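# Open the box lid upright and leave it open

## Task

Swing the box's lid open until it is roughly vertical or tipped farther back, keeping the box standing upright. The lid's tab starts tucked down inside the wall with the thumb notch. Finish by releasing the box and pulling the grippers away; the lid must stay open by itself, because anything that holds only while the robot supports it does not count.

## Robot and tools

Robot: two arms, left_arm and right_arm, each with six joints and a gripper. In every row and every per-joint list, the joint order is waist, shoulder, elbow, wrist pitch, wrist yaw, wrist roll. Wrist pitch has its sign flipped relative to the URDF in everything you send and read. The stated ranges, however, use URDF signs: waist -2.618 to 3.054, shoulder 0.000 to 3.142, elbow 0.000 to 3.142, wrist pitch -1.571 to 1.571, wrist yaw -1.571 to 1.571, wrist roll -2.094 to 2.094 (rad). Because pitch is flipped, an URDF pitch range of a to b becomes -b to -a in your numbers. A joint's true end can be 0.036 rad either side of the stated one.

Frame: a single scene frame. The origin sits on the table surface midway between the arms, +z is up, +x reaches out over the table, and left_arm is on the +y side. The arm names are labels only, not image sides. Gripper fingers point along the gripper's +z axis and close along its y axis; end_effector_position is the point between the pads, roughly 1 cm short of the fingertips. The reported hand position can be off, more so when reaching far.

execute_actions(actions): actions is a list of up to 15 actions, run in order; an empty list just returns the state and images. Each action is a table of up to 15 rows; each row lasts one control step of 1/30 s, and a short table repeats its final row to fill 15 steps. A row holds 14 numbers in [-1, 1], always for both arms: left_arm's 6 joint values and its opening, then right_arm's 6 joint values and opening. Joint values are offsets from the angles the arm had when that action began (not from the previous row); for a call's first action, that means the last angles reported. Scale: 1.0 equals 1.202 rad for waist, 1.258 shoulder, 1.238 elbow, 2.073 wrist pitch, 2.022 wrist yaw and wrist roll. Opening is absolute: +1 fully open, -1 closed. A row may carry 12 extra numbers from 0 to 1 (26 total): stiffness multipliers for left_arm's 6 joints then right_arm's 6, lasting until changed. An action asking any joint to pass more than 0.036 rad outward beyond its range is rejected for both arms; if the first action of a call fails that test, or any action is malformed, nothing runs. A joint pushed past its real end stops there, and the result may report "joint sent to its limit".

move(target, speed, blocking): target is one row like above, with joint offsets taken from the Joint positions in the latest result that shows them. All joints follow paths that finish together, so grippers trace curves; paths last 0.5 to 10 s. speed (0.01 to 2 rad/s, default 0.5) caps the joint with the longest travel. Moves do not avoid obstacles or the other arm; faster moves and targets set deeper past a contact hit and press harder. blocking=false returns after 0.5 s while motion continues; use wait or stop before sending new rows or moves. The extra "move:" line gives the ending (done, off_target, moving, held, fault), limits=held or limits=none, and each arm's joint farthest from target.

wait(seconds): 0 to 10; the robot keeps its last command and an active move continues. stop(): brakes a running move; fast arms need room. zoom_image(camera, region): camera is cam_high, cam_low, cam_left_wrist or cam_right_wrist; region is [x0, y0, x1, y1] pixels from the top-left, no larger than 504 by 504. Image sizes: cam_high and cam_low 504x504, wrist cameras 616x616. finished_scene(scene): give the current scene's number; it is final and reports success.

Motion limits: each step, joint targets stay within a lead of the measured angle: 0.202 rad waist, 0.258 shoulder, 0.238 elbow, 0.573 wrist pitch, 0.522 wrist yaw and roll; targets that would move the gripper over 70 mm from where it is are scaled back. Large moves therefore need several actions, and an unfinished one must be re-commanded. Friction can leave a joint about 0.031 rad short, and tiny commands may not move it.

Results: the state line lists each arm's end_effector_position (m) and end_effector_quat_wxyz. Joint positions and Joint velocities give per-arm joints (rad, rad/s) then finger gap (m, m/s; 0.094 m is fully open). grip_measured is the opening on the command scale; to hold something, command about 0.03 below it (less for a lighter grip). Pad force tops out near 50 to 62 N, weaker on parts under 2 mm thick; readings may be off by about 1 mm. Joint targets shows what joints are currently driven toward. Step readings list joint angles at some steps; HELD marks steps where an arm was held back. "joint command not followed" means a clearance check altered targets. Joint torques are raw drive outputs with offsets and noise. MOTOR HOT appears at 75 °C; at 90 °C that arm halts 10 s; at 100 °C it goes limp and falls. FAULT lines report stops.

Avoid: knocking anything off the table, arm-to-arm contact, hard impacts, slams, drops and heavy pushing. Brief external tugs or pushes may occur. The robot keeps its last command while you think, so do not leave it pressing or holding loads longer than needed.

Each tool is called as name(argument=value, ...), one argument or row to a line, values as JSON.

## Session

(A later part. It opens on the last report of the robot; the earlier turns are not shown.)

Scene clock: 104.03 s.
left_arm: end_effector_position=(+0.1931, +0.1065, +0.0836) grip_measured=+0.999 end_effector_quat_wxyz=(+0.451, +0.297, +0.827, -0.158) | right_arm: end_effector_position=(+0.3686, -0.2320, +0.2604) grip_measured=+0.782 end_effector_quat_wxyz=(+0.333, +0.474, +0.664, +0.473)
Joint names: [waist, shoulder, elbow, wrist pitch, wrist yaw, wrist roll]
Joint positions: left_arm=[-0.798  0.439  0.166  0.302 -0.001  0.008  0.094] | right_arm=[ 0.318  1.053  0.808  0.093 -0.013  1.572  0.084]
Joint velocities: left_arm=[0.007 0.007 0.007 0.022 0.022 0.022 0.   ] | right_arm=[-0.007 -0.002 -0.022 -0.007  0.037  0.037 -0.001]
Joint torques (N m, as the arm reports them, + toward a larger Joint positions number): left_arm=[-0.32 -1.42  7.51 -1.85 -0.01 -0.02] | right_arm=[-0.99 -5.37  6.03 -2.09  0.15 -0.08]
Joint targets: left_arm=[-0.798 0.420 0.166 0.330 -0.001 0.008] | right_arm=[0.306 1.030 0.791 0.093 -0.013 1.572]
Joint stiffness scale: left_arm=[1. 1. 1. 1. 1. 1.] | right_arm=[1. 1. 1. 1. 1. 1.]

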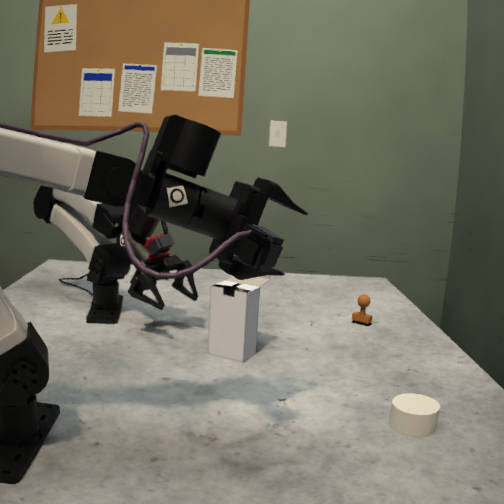

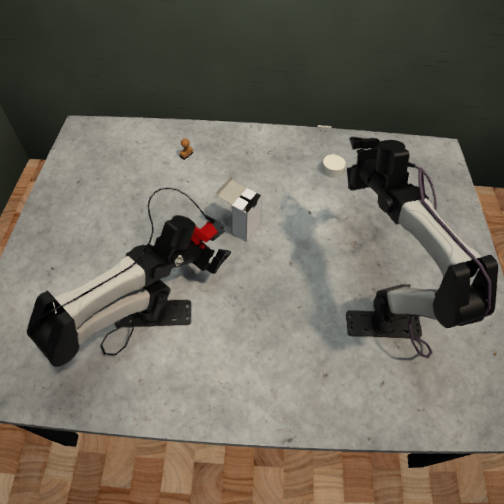

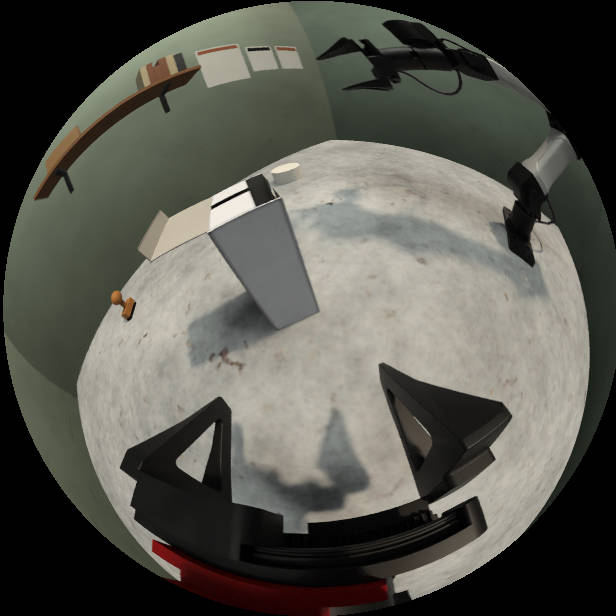

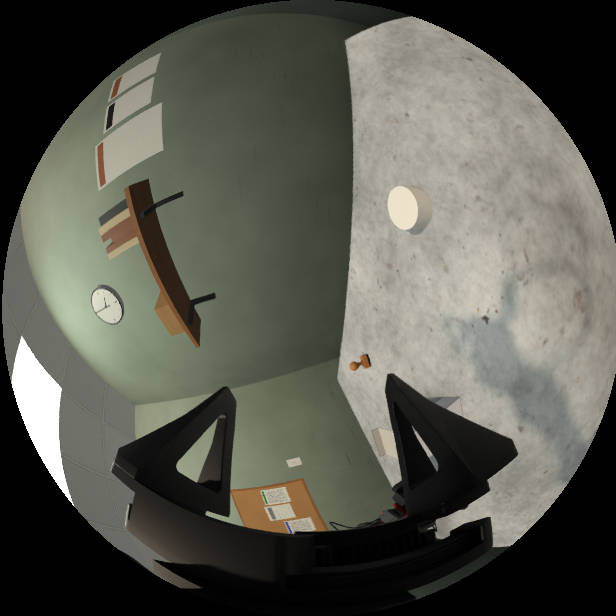

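move(
  target=[0.62,0,0,0,0,0,1, -0.2,0,0,0,0,0,0.78],
  speed=0.9,
)

Scene clock: 106.37 s.
left_arm: end_effector_position=(+0.2462, +0.2703, +0.0836) grip_measured=+0.999 end_effector_quat_wxyz=(+0.477, -0.020, +0.878, +0.015) | right_arm: end_effector_position=(+0.3869, -0.3154, +0.2604) grip_measured=+0.782 end_effector_quat_wxyz=(+0.385, +0.547, +0.606, +0.432)
Joint names: [waist, shoulder, elbow, wrist pitch, wrist yaw, wrist roll]
Joint positions: left_arm=[-0.063  0.439  0.166  0.302 -0.001  0.008  0.094] | right_arm=[ 0.089  1.053  0.808  0.093 -0.013  1.572  0.084]
Joint velocities: left_arm=[ 0.027  0.007  0.002  0.095 -0.007 -0.066  0.001] | right_arm=[ 0.002  0.007  0.007 -0.007  0.007  0.022 -0.   ]
Joint torques (N m, as the arm reports them, + toward a larger Joint positions number): left_arm=[ 0.41  0.4   7.51 -2.15 -0.01 -0.02] | right_arm=[-0.94 -3.21  7.36 -2.08  0.14 -0.08]
Joint targets: left_arm=[-0.053 0.439 0.166 0.302 -0.000 0.008] | right_arm=[0.078 1.053 0.808 0.093 -0.013 1.572]
Joint stiffness scale: left_arm=[1. 1. 1. 1. 1. 1.] | right_arm=[1. 1. 1. 1. 1. 1.]
move: done; limits=none; left_arm: farthest joint: the waist, 0.010 radians from its target (0.746 radians at the start); right_arm: farthest joint: the waist, 0.012 radians from its target (0.240 radians at the start)

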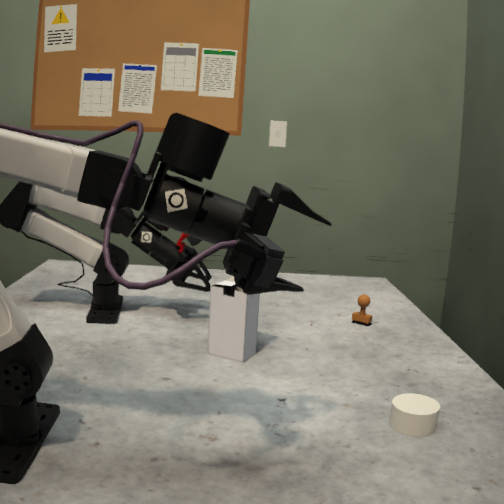

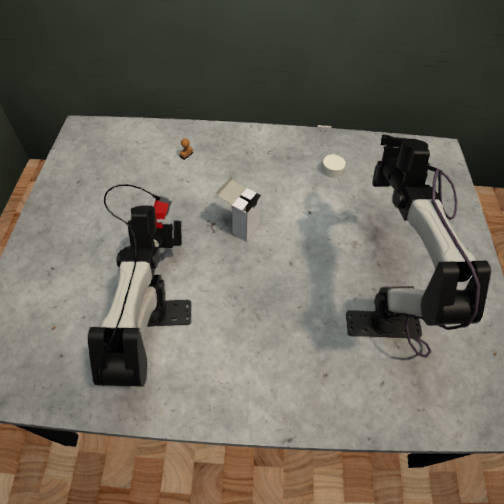

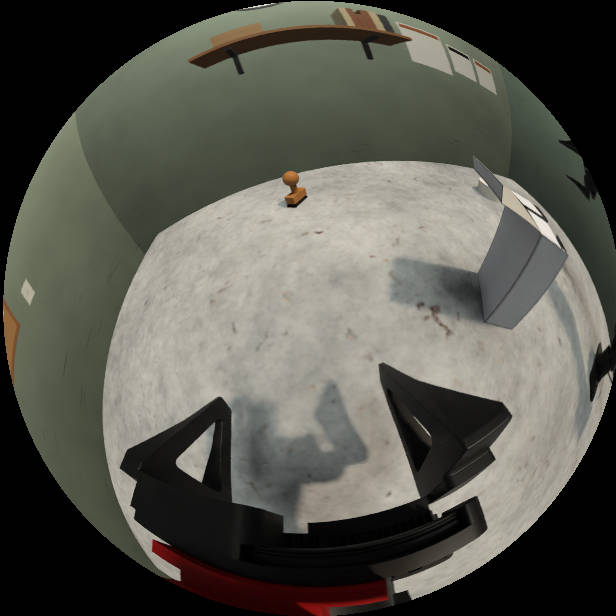

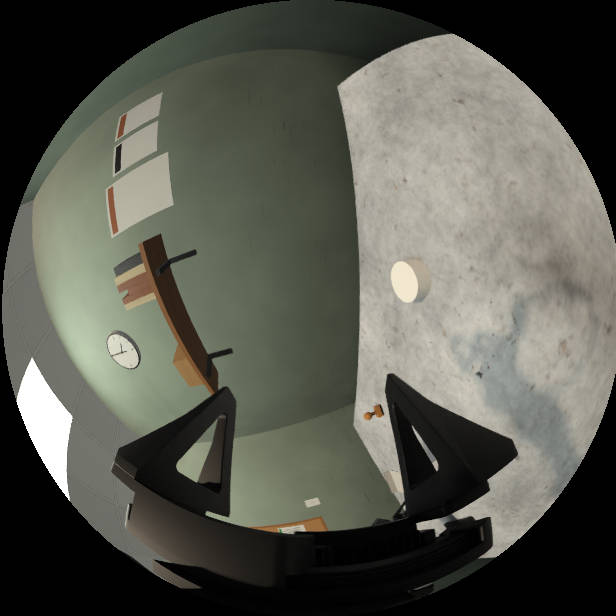

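The box is upright with its lid open and both arms are clear.

finished_scene(
  scene=1,
)

The scene is finished: the task was done.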